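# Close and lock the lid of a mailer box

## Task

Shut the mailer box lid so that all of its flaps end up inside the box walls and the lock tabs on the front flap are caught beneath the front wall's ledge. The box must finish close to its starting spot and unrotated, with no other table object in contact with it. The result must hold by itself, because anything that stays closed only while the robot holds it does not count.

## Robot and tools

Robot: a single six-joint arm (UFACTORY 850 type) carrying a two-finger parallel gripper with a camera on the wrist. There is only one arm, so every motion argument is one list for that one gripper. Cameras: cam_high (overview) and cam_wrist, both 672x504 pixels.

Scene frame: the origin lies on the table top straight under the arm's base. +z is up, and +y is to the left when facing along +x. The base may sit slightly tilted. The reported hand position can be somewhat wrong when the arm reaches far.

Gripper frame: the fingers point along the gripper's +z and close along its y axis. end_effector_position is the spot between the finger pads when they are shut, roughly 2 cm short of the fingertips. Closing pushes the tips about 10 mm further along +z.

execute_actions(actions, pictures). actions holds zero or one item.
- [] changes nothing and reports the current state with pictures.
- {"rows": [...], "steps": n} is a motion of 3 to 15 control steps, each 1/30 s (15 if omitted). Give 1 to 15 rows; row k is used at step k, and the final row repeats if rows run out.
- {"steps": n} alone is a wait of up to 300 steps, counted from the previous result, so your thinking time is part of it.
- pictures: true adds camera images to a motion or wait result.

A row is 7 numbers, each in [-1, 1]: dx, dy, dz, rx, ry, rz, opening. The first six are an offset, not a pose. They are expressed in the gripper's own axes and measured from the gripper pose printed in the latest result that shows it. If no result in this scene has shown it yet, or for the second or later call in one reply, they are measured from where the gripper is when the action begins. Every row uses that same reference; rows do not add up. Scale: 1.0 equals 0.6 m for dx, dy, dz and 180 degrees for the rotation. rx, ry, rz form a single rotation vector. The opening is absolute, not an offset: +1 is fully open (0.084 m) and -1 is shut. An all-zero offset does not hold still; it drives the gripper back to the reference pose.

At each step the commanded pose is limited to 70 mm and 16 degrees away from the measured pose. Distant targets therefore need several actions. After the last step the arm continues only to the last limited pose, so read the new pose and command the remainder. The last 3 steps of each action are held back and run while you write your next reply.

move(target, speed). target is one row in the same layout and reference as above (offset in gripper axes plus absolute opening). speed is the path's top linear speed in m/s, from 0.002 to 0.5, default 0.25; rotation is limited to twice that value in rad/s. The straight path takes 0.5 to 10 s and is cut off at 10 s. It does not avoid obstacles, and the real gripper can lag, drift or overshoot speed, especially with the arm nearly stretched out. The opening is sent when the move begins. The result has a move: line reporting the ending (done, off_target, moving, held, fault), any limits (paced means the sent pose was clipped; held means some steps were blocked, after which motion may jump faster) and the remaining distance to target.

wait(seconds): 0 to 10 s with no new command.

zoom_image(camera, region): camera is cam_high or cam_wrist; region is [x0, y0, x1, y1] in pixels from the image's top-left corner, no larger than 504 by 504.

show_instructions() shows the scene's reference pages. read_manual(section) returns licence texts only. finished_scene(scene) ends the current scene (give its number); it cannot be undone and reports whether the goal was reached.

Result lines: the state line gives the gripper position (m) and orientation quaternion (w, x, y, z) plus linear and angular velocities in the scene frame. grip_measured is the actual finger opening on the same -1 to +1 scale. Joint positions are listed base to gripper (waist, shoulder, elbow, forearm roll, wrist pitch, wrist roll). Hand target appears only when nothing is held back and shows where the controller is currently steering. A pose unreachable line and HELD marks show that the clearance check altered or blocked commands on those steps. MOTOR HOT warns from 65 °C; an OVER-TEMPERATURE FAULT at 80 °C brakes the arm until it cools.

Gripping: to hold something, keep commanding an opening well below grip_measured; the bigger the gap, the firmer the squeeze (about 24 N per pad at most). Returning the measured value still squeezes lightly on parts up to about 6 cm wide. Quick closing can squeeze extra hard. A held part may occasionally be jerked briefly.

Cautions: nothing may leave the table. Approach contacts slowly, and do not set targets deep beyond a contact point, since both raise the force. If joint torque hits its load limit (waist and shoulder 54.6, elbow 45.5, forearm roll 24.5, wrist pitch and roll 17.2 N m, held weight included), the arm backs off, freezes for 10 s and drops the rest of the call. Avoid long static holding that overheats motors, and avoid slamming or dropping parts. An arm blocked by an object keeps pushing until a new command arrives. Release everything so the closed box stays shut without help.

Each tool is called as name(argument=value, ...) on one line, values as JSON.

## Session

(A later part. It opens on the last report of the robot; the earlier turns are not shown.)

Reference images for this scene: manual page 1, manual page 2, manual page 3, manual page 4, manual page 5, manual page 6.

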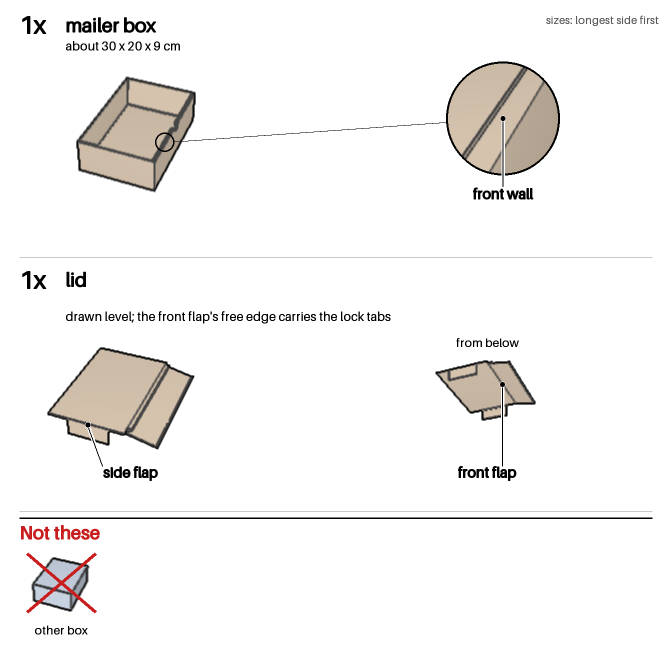

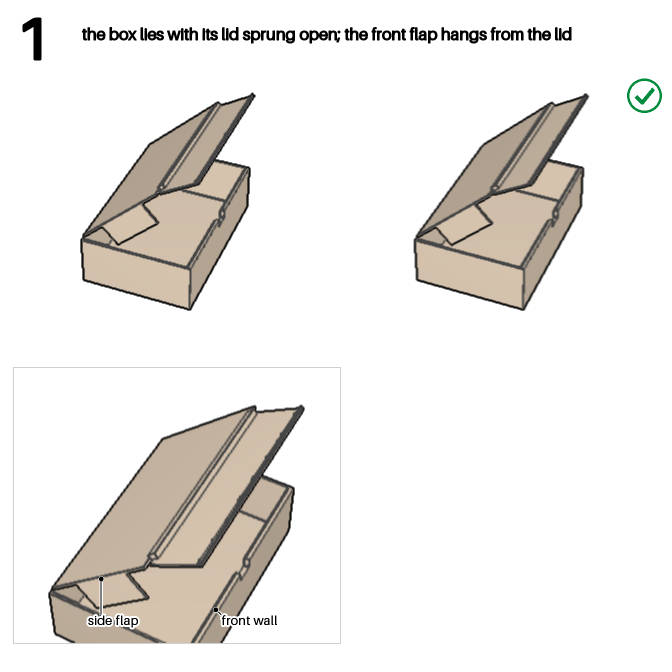

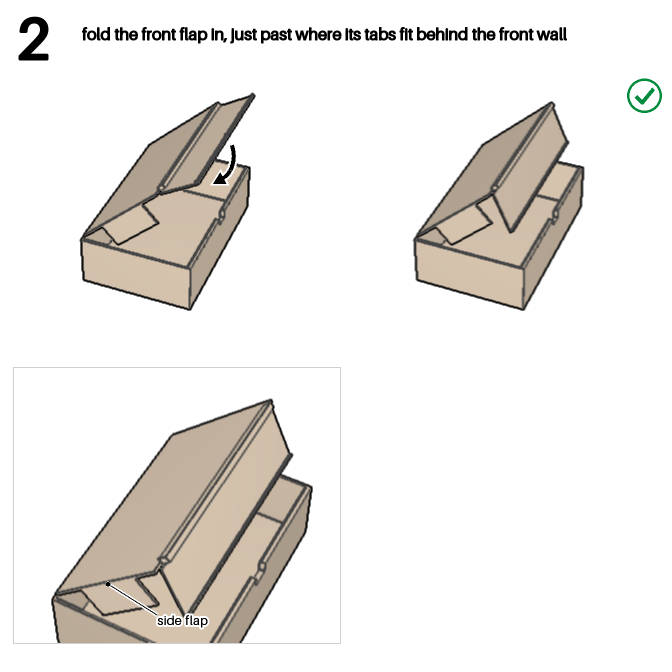

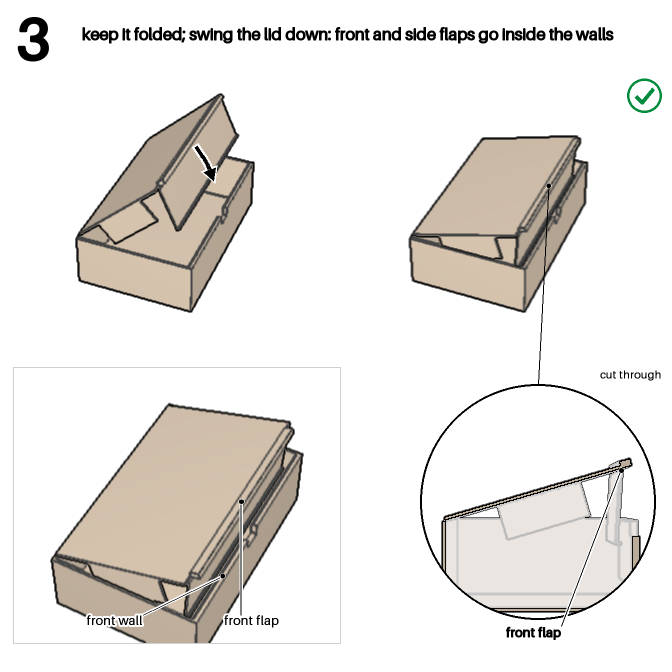

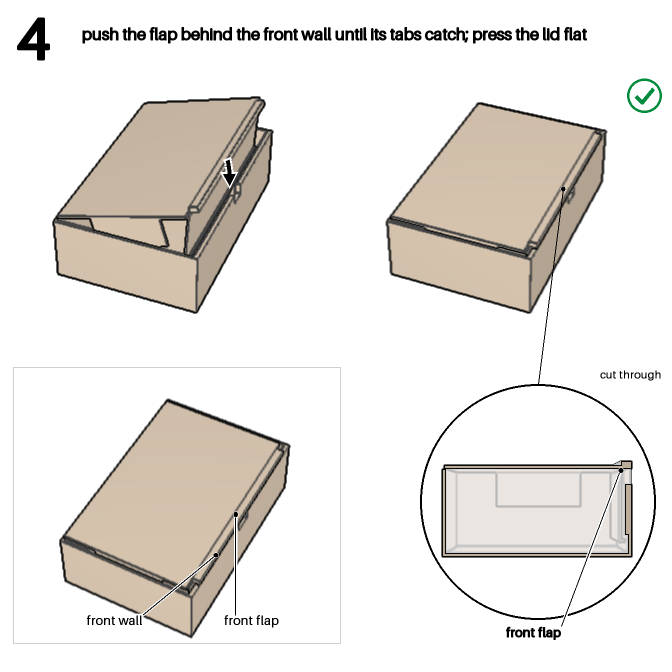

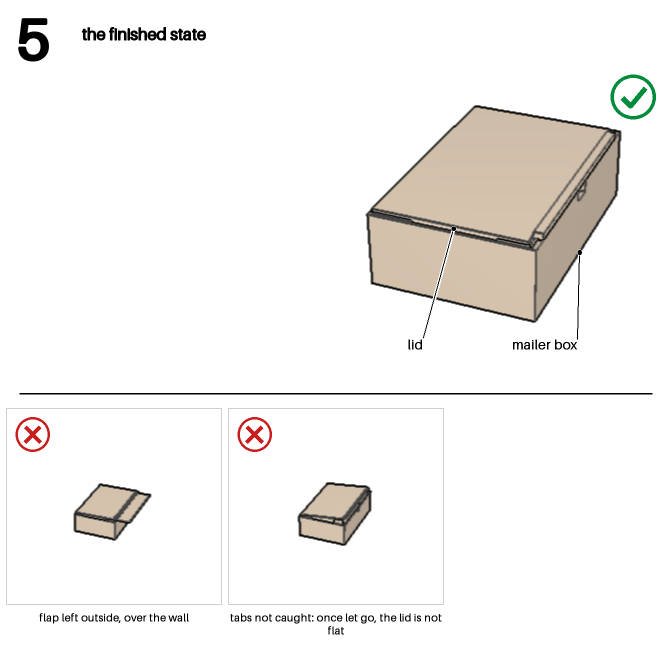

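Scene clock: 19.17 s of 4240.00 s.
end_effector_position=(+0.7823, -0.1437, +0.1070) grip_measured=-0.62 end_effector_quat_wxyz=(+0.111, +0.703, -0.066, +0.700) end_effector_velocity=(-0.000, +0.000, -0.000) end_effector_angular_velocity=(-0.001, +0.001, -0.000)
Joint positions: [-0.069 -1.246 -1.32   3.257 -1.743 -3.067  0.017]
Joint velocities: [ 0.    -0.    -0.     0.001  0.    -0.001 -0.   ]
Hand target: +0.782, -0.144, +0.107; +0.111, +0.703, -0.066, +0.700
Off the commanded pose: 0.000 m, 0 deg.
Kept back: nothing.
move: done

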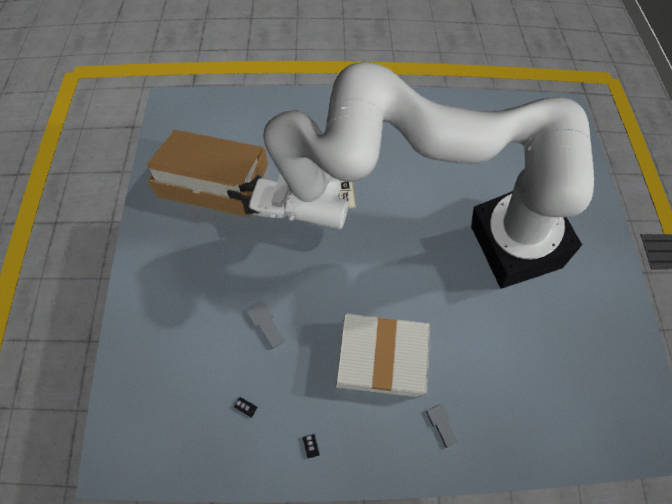

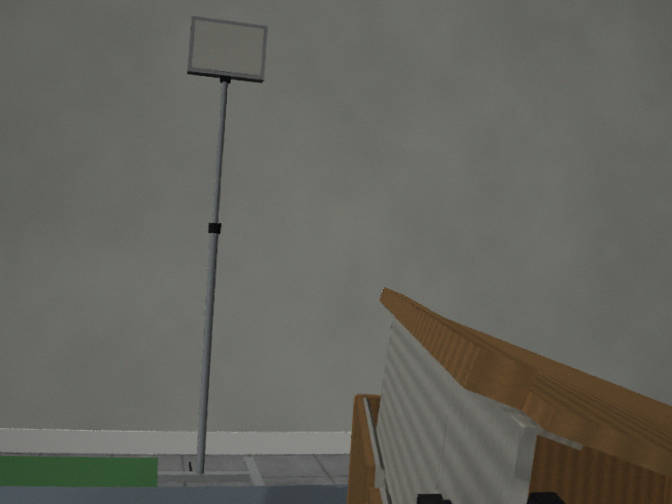

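move(target=[0,0,-0.1,0,0,0,-0.6], speed=0.1)

move(target=[0.15,0,0,0,-0.25,0,-1], speed=0.4)

move(target=[0.17,0.03,0.2,0,0,0,-1])

move(target=[-0.082,0,0.082,0,0,0,-1], speed=0.05)

Scene clock: 20.37 s of 4240.00 s.
end_effector_position=(+0.7243, -0.1288, +0.1068) grip_measured=-0.62 end_effector_quat_wxyz=(+0.111, +0.703, -0.066, +0.700) end_effector_velocity=(-0.001, +0.001, +0.000) end_effector_angular_velocity=(-0.000, -0.000, +0.000)
Joint positions: [-0.055 -1.23  -1.173  3.275 -1.872 -3.05   0.017]
Joint velocities: [ 0.001  0.001  0.003  0.001 -0.003  0.     0.   ]
Hand target: +0.724, -0.129, +0.107; +0.111, +0.703, -0.066, +0.700
Off the commanded pose: 0.000 m, 0 deg.
Kept back: nothing.
move: done

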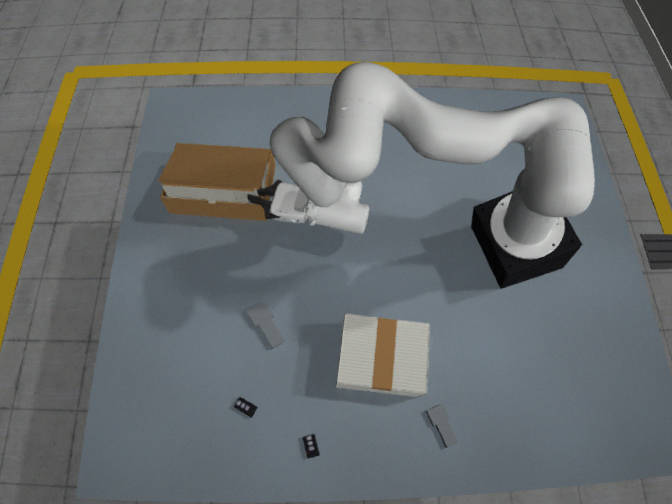

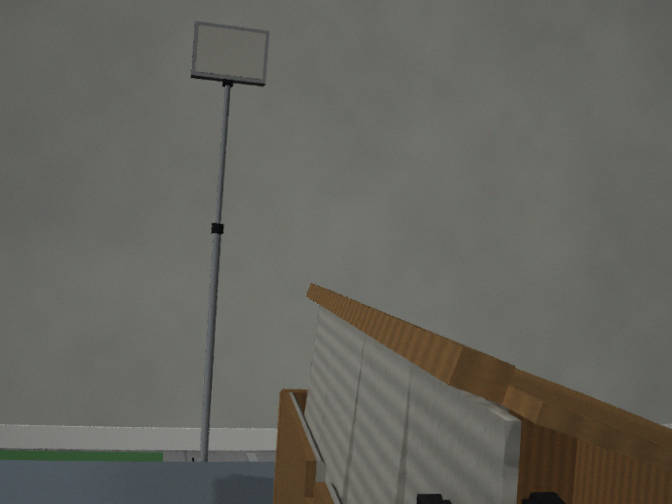

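Scene clock: 21.90 s of 4240.00 s.
end_effector_position=(+0.7259, -0.1232, +0.1960) grip_measured=-0.94 end_effector_quat_wxyz=(+0.078, +0.917, -0.104, +0.377) end_effector_velocity=(+0.001, -0.000, +0.002) end_effector_angular_velocity=(+0.002, +0.001, -0.002)
Joint positions: [-0.1   -0.595 -0.921  3.166 -0.707 -3.056  0.003]
Joint velocities: [-0.001  0.004 -0.003 -0.001  0.009  0.003 -0.   ]
Hand target: +0.726, -0.123, +0.196; +0.078, +0.917, -0.104, +0.377
Off the commanded pose: 0.001 m, 0 deg.
Kept back: nothing.
move: done

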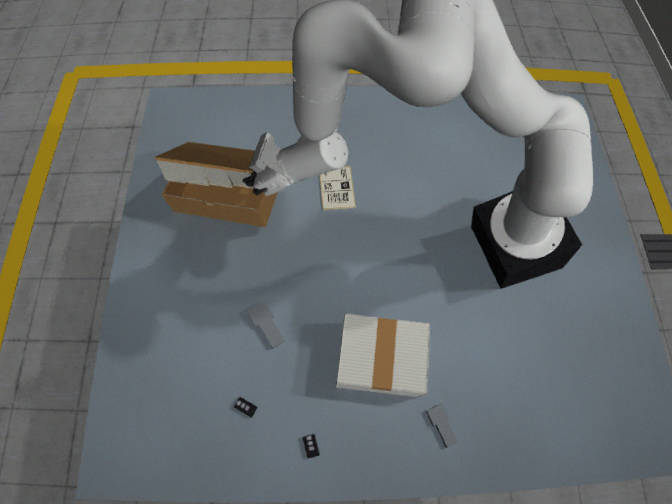

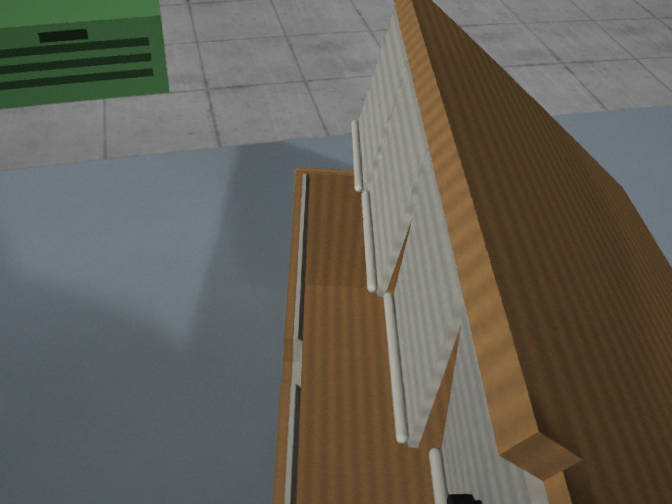

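Scene clock: 23.03 s of 4240.00 s.
end_effector_position=(+0.8729, -0.1804, +0.1846) grip_measured=-0.94 end_effector_quat_wxyz=(+0.078, +0.917, -0.104, +0.377) end_effector_velocity=(+0.002, -0.001, -0.000) end_effector_angular_velocity=(+0.000, -0.001, -0.001)
Joint positions: [-0.147 -0.836 -1.427  3.086 -0.442 -3.011  0.003]
Joint velocities: [-0.001 -0.004 -0.007 -0.002  0.002  0.002  0.   ]
Hand target: +0.873, -0.181, +0.185; +0.078, +0.917, -0.104, +0.377
Off the commanded pose: 0.001 m, 0 deg.
Kept back: nothing.
move: done

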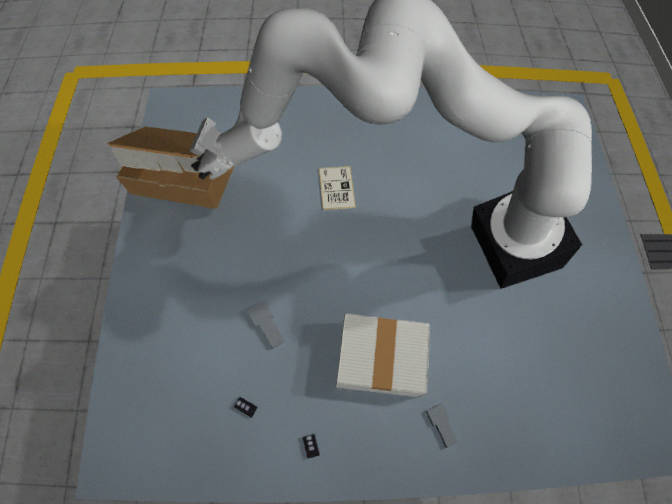

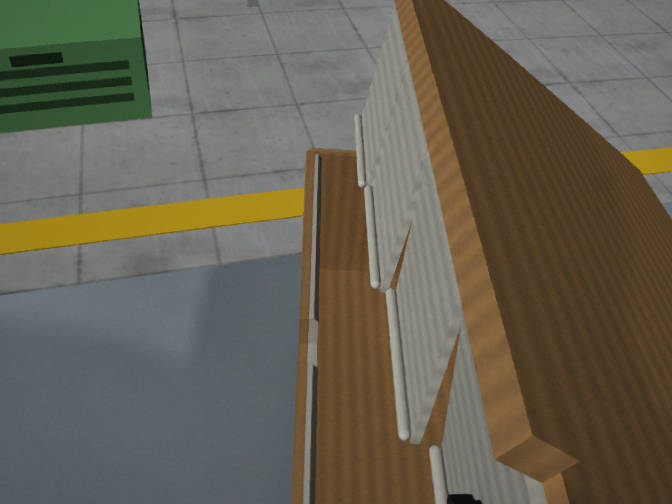

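Scene clock: 24.73 s of 4240.00 s.
end_effector_position=(+0.8717, -0.1848, +0.1152) grip_measured=-0.94 end_effector_quat_wxyz=(+0.078, +0.917, -0.104, +0.377) end_effector_velocity=(+0.001, -0.000, -0.000) end_effector_angular_velocity=(-0.000, -0.002, -0.001)
Joint positions: [-0.139 -0.981 -1.508  3.106 -0.505 -3.026  0.003]
Joint velocities: [-0.    -0.001 -0.002  0.001 -0.001  0.    -0.   ]
Hand target: +0.872, -0.185, +0.115; +0.078, +0.917, -0.104, +0.377
Off the commanded pose: 0.000 m, 0 deg.
Kept back: nothing.
move: done

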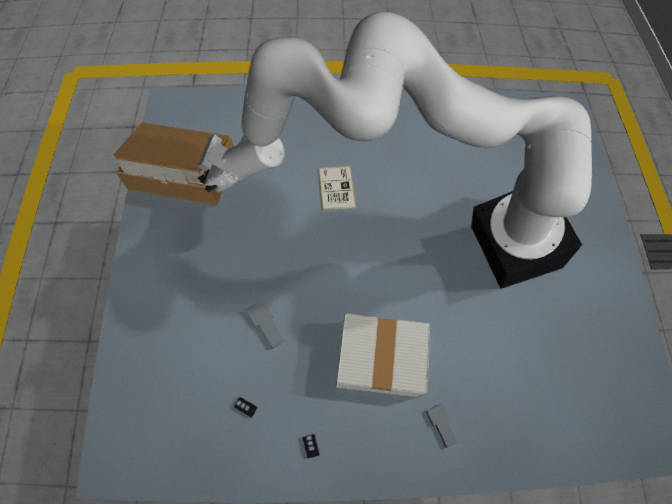

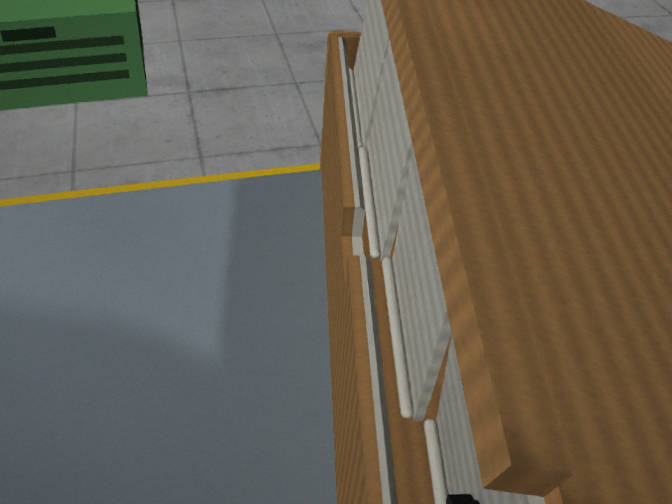

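move(target=[-0.11,-0.025,-0.11,0,0,0,-1], speed=0.08)

zoom_image(camera="cam_high", region=[120, 100, 320, 250])

Scene clock: 26.47 s of 4240.00 s.
end_effector_position=(+0.7853, -0.1472, +0.1143) grip_measured=-0.94 end_effector_quat_wxyz=(+0.078, +0.917, -0.104, +0.377) end_effector_velocity=(-0.001, +0.001, -0.000) end_effector_angular_velocity=(+0.000, -0.001, -0.000)
Joint positions: [-0.106 -0.859 -1.198  3.159 -0.693 -3.054  0.003]
Joint velocities: [ 0.001  0.001  0.004  0.001 -0.004  0.    -0.   ]
Hand target: +0.785, -0.147, +0.114; +0.078, +0.917, -0.104, +0.377
Off the commanded pose: 0.000 m, 0 deg.
Kept back: nothing.
move: done

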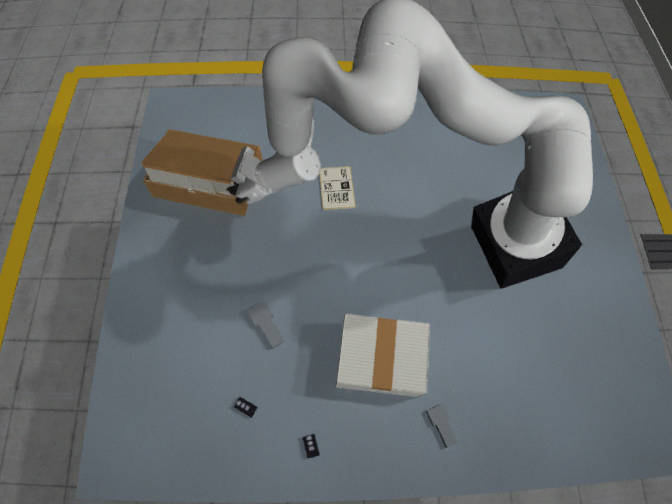

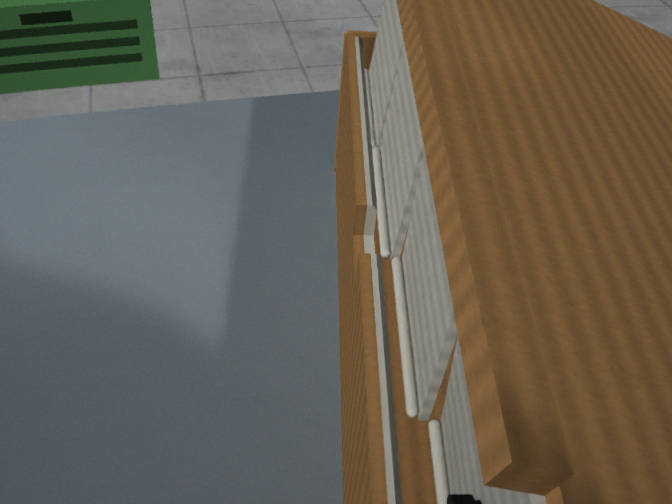

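Region (120, 100, 320, 250) of cam_high's 672x504 image, scaled by 2.520, with more detail than that image has; it fills the top 378 rows of this view, and the rest is white.

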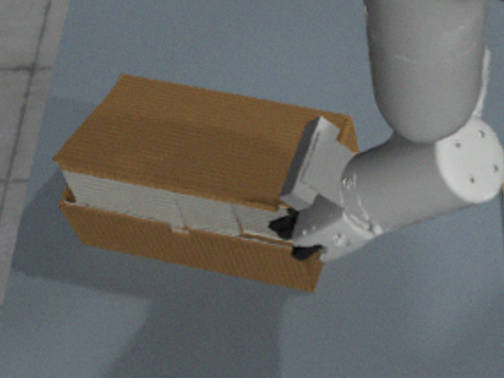

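move(target=[-0.023,0,-0.004,0,0,0,-1], speed=0.04)

move(target=[0,-0.003,0,0,0,0,-0.7])

move(target=[0,0,-0.03,0,0,0,-0.7], speed=0.04)

zoom_image(camera="cam_high", region=[120, 100, 320, 250])

Scene clock: 27.43 s of 4240.00 s.
end_effector_position=(+0.7750, -0.1449, +0.1071) grip_measured=-0.94 end_effector_quat_wxyz=(+0.078, +0.917, -0.104, +0.378) end_effector_velocity=(-0.003, +0.001, -0.002) end_effector_angular_velocity=(+0.001, +0.006, -0.001)
Joint positions: [-0.104 -0.865 -1.176  3.162 -0.725 -3.054  0.003]
Joint velocities: [ 0.001 -0.002  0.003  0.001  0.001 -0.     0.   ]
Hand target: +0.774, -0.145, +0.106; +0.078, +0.917, -0.104, +0.377
Off the commanded pose: 0.001 m, 0 deg.
Kept back: nothing.
move: done

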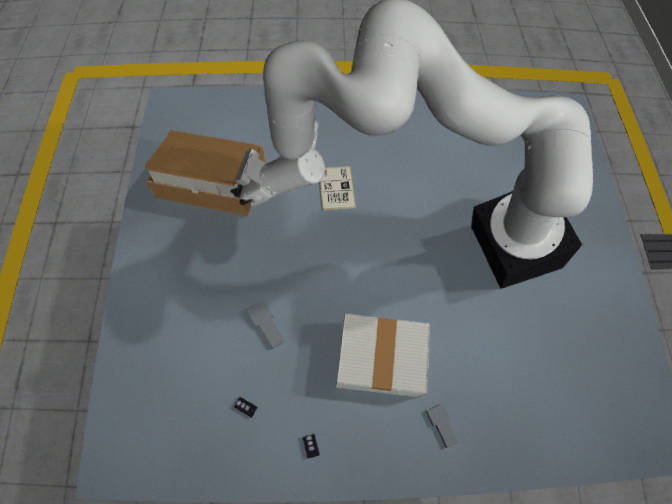

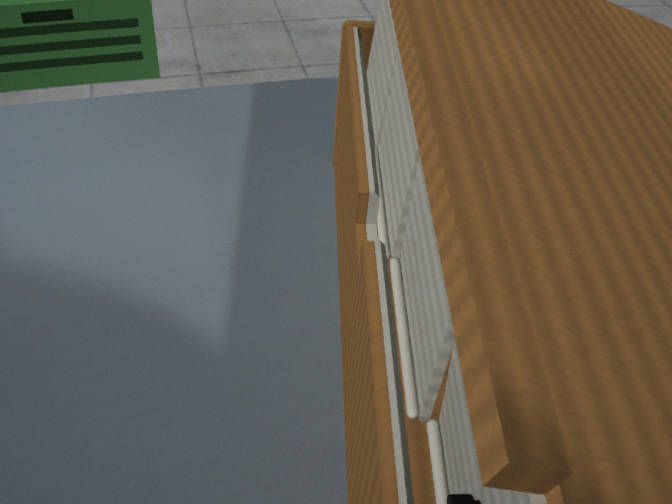

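Scene clock: 28.13 s of 4240.00 s.
end_effector_position=(+0.7754, -0.1432, +0.1069) grip_measured=-0.72 end_effector_quat_wxyz=(+0.078, +0.917, -0.104, +0.378) end_effector_velocity=(+0.001, +0.000, +0.000) end_effector_angular_velocity=(-0.001, -0.001, +0.001)
Joint positions: [-0.101 -0.865 -1.176  3.166 -0.724 -3.056  0.012]
Joint velocities: [ 0.     0.    -0.001 -0.    -0.    -0.001 -0.   ]
Hand target: +0.775, -0.143, +0.107; +0.078, +0.917, -0.104, +0.378
Off the commanded pose: 0.000 m, 0 deg.
Kept back: nothing.
move: done

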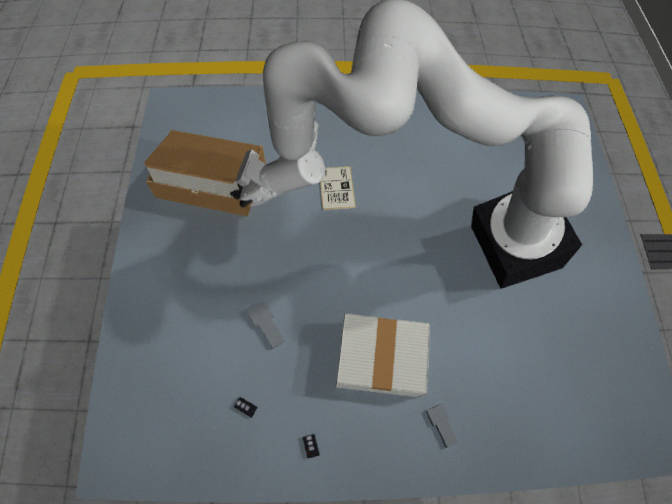

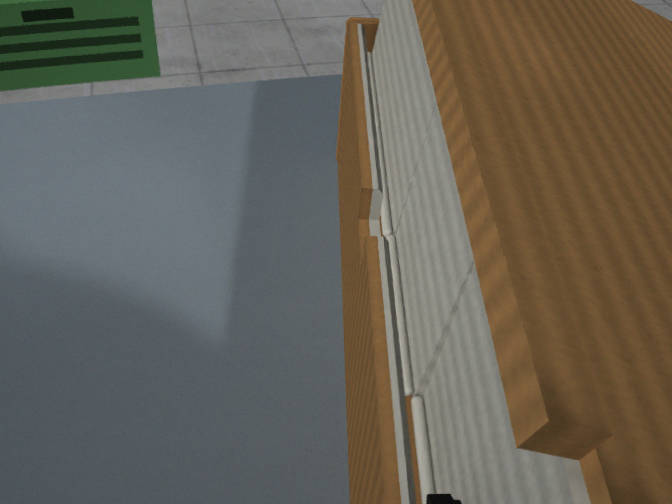

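Scene clock: 28.87 s of 4240.00 s.
end_effector_position=(+0.7633, -0.1392, +0.1195) grip_measured=-0.72 end_effector_quat_wxyz=(+0.078, +0.917, -0.104, +0.378) end_effector_velocity=(-0.001, +0.000, +0.000) end_effector_angular_velocity=(-0.000, +0.000, -0.000)
Joint positions: [-0.1   -0.822 -1.121  3.166 -0.736 -3.056  0.012]
Joint velocities: [-0.     0.002  0.003  0.001 -0.001 -0.    -0.   ]
Hand target: +0.763, -0.139, +0.120; +0.078, +0.917, -0.104, +0.378
Off the commanded pose: 0.000 m, 0 deg.
Kept back: nothing.
move: done

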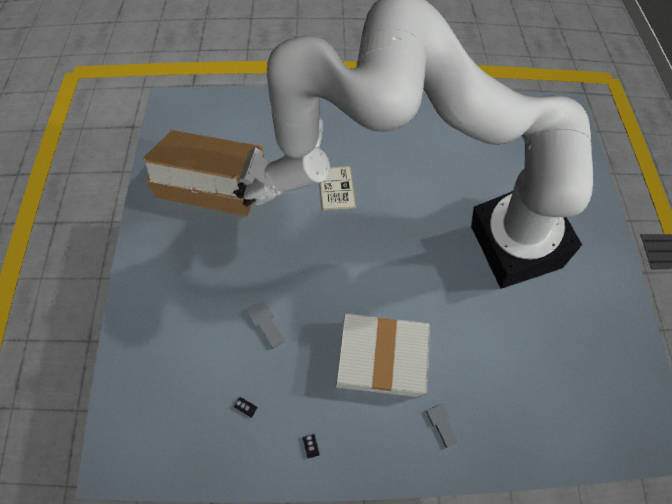

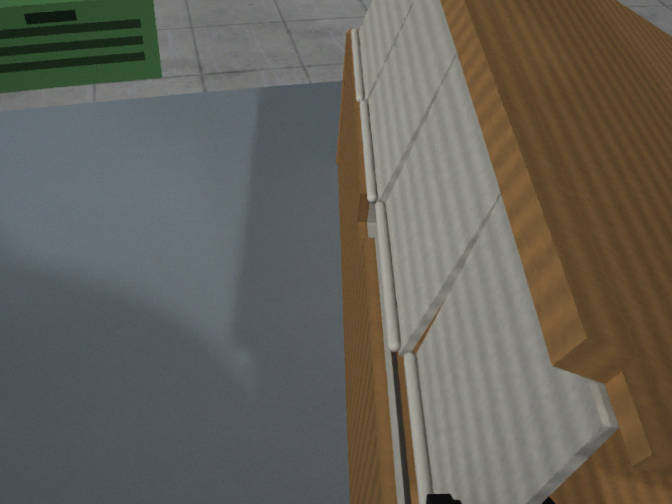

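Region (120, 100, 320, 250) of cam_high's 672x504 image, scaled by 2.520, with more detail than that image has; it fills the top 378 rows of this view, and the rest is white.

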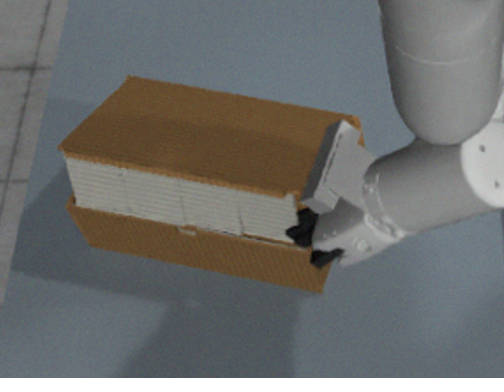

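move(target=[0.095,0.03,-0.065,0,0,0,-0.7], speed=0.06)

zoom_image(camera="cam_high", region=[120, 100, 320, 250])

Scene clock: 30.60 s of 4240.00 s.
end_effector_position=(+0.7719, -0.1554, +0.1881) grip_measured=-0.71 end_effector_quat_wxyz=(+0.078, +0.917, -0.104, +0.378) end_effector_velocity=(+0.001, -0.001, +0.002) end_effector_angular_velocity=(-0.002, -0.002, +0.001)
Joint positions: [-0.142 -0.68  -1.08   3.108 -0.634 -3.032  0.013]
Joint velocities: [-0.001  0.003 -0.    -0.001  0.    -0.001  0.   ]
Hand target: +0.772, -0.155, +0.188; +0.078, +0.917, -0.104, +0.378
Off the commanded pose: 0.000 m, 0 deg.
Kept back: nothing.
move: done

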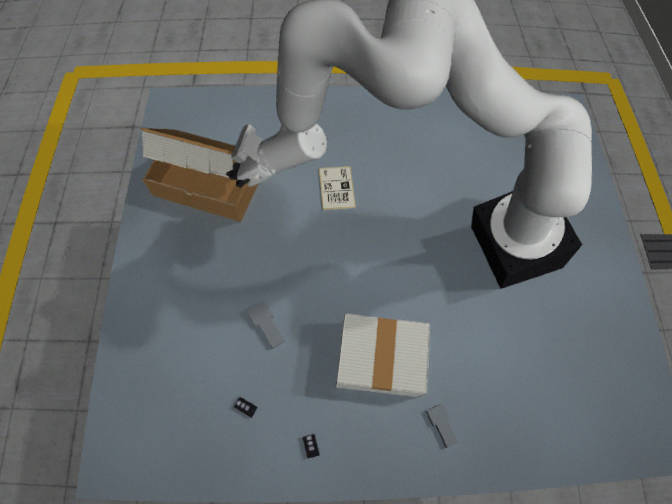

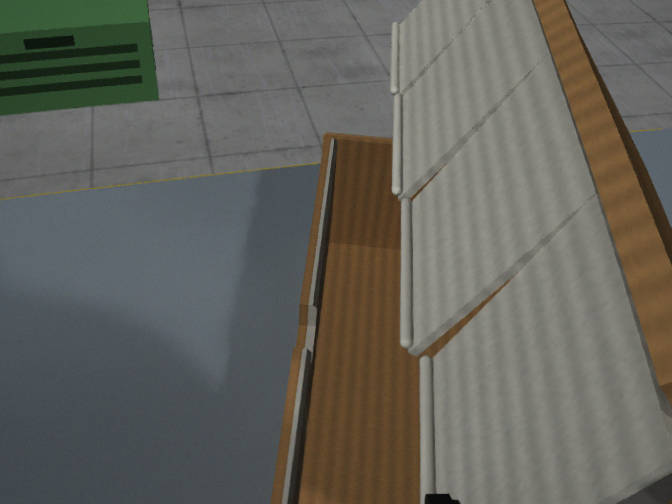

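Region (120, 100, 320, 250) of cam_high's 672x504 image, scaled by 2.520, with more detail than that image has; it fills the top 378 rows of this view, and the rest is white.

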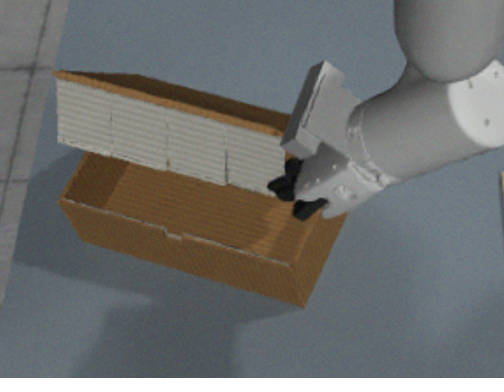

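move(target=[-0.12,0,-0.12,0,0,0,-0.7], speed=0.1)

move(target=[0.05,0,-0.05,0,0.25,0,0], speed=0.4)

move(target=[0,0,0,0,0,0.74,0], speed=0.5)

zoom_image(camera="cam_high", region=[120, 100, 320, 250])

Scene clock: 32.20 s of 4240.00 s.
end_effector_position=(+0.6736, -0.1301, +0.1880) grip_measured=-0.72 end_effector_quat_wxyz=(+0.078, +0.917, -0.104, +0.378) end_effector_velocity=(-0.001, +0.000, +0.001) end_effector_angular_velocity=(-0.001, -0.002, +0.000)
Joint positions: [-0.132 -0.573 -0.793  3.126 -0.814 -3.043  0.013]
Joint velocities: [ 0.     0.001  0.003  0.    -0.004 -0.     0.   ]
Hand target: +0.673, -0.130, +0.188; +0.078, +0.917, -0.104, +0.378
Off the commanded pose: 0.001 m, 0 deg.
Kept back: nothing.
move: done

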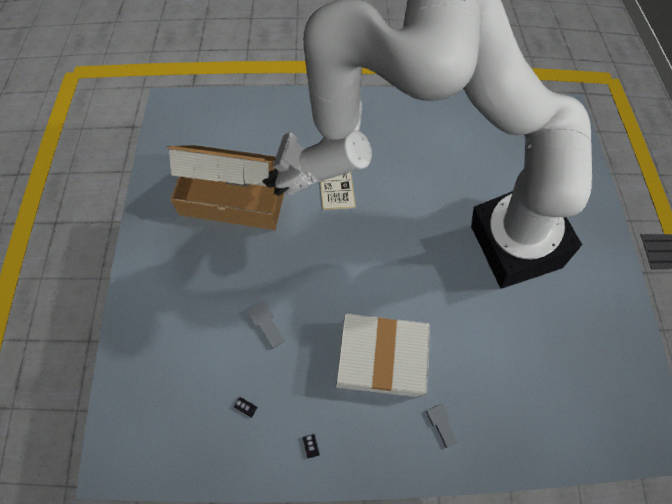

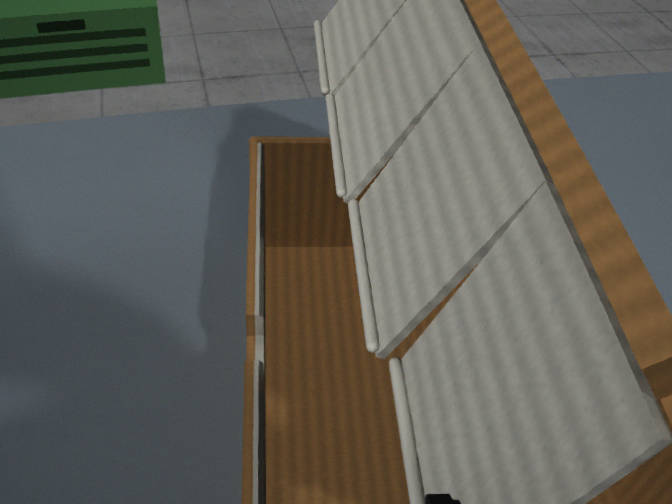

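Scene clock: 33.70 s of 4240.00 s.
end_effector_position=(+0.6739, -0.1272, +0.2307) grip_measured=-0.01 end_effector_quat_wxyz=(+0.111, +0.702, -0.066, +0.700) end_effector_velocity=(-0.000, +0.000, -0.001) end_effector_angular_velocity=(-0.001, -0.004, +0.001)
Joint positions: [-0.101 -0.906 -0.806  3.23  -1.917 -3.048  0.044]
Joint velocities: [ 0.    -0.005 -0.002  0.    -0.007  0.    -0.   ]
Hand target: +0.674, -0.127, +0.230; +0.111, +0.702, -0.066, +0.700
Off the commanded pose: 0.000 m, 0 deg.
Kept back: nothing.
move: done

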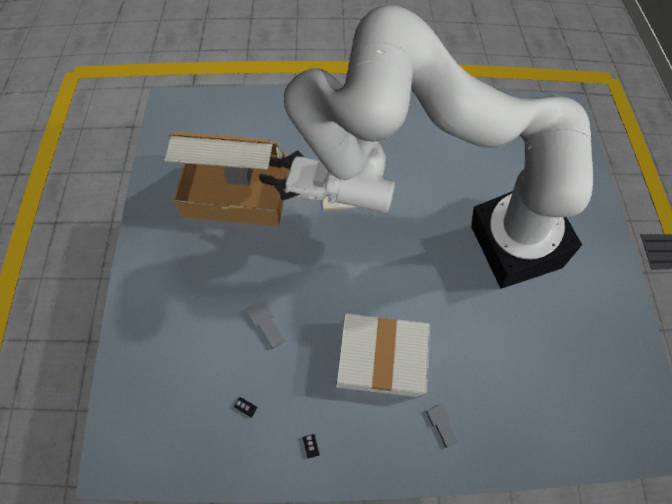

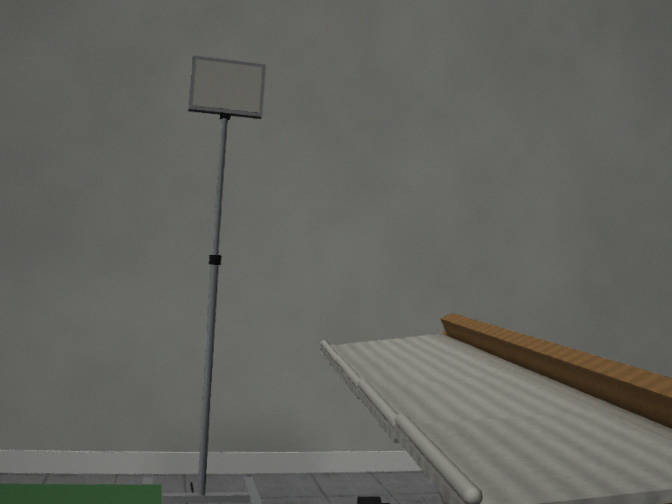

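Scene clock: 36.53 s of 4240.00 s.
end_effector_position=(+0.6739, -0.1272, +0.2307) grip_measured=-0.01 end_effector_quat_wxyz=(+0.598, -0.219, +0.671, -0.380) end_effector_velocity=(-0.000, -0.000, +0.000) end_effector_angular_velocity=(+0.007, -0.002, -0.000)
Joint positions: [-0.101 -0.906 -0.806  3.23  -1.917 -0.724  0.044]
Joint velocities: [-0.     0.     0.     0.     0.     0.007  0.   ]
Hand target: +0.674, -0.127, +0.231; +0.598, -0.218, +0.671, -0.380
Off the commanded pose: 0.000 m, 0 deg.
Kept back: nothing.
move: done

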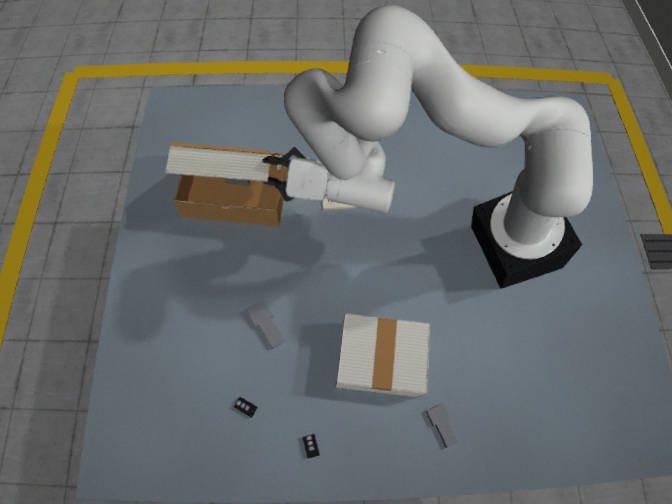

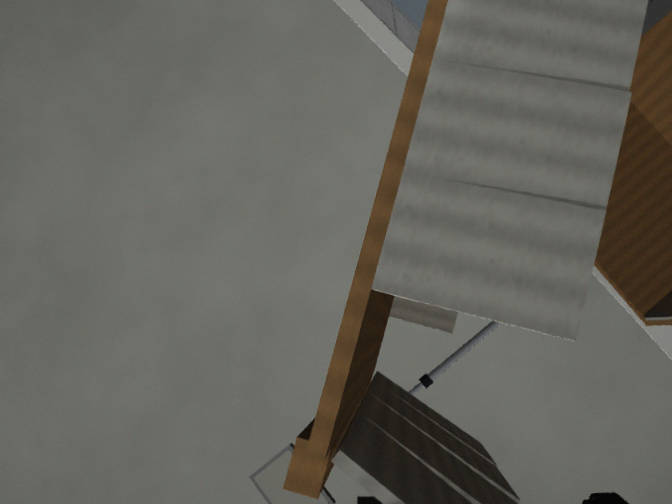

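Region (120, 100, 320, 250) of cam_high's 672x504 image, scaled by 2.520, with more detail than that image has; it fills the top 378 rows of this view, and the rest is white.

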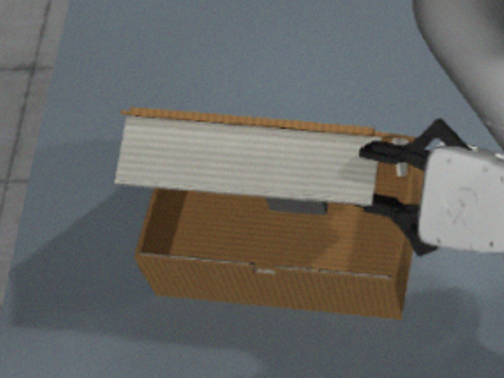

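move(target=[0.005,-0.012,0,0,0,-0.235,0], speed=0.3)

move(target=[0,0,0,0,-0.045,0,0], speed=0.2)

Scene clock: 38.43 s of 4240.00 s.
end_effector_position=(+0.6722, -0.1339, +0.2343) grip_measured=-0.01 end_effector_quat_wxyz=(+0.421, -0.446, +0.547, -0.570) end_effector_velocity=(-0.000, -0.000, -0.000) end_effector_angular_velocity=(-0.004, +0.002, -0.000)
Joint positions: [-0.119 -0.899 -0.8    3.212 -1.916 -1.464  0.044]
Joint velocities: [-0.001 -0.    -0.    -0.001  0.001 -0.004 -0.   ]
Hand target: +0.672, -0.134, +0.234; +0.421, -0.446, +0.547, -0.570
Off the commanded pose: 0.000 m, 0 deg.
Kept back: nothing.
move: done

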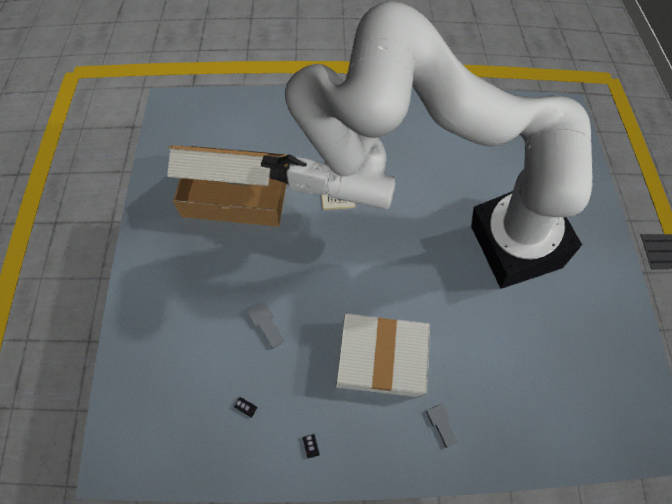

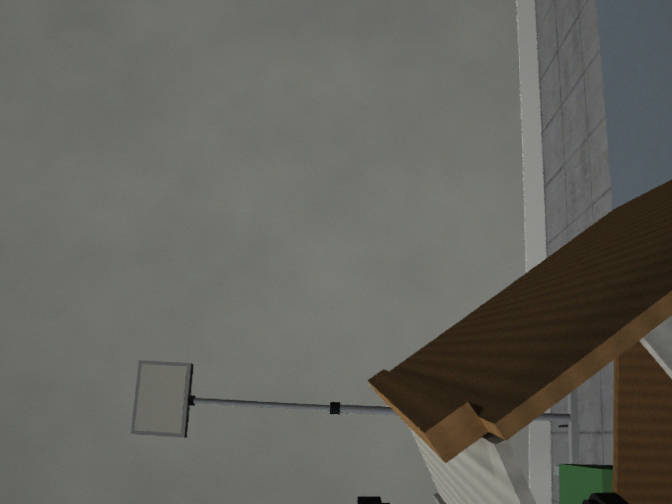

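Scene clock: 39.20 s of 4240.00 s.
end_effector_position=(+0.6721, -0.1339, +0.2343) grip_measured=-0.01 end_effector_quat_wxyz=(+0.458, -0.485, +0.516, -0.537) end_effector_velocity=(+0.000, -0.000, +0.000) end_effector_angular_velocity=(+0.000, -0.001, +0.006)
Joint positions: [-0.201 -0.907 -0.809  2.977 -1.926 -1.524  0.044]
Joint velocities: [-0.003 -0.    -0.001 -0.009 -0.001 -0.002 -0.   ]
Hand target: +0.672, -0.134, +0.234; +0.459, -0.485, +0.516, -0.537
Off the commanded pose: 0.000 m, 0 deg.
Kept back: nothing.
move: done

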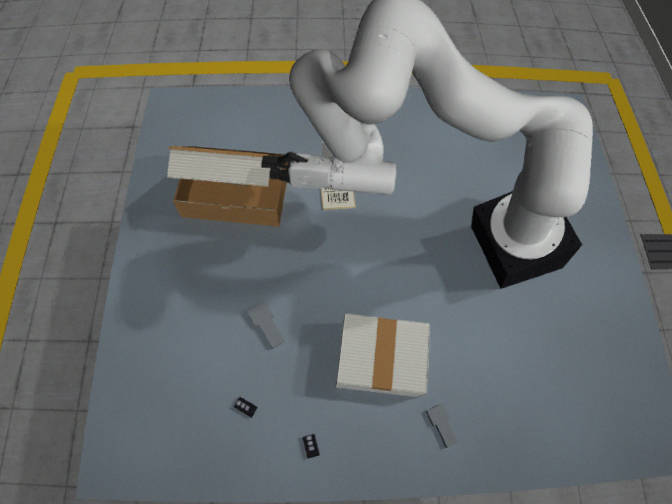

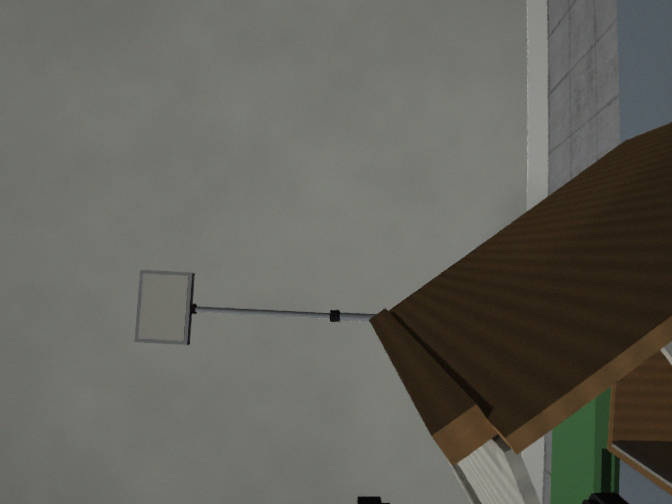

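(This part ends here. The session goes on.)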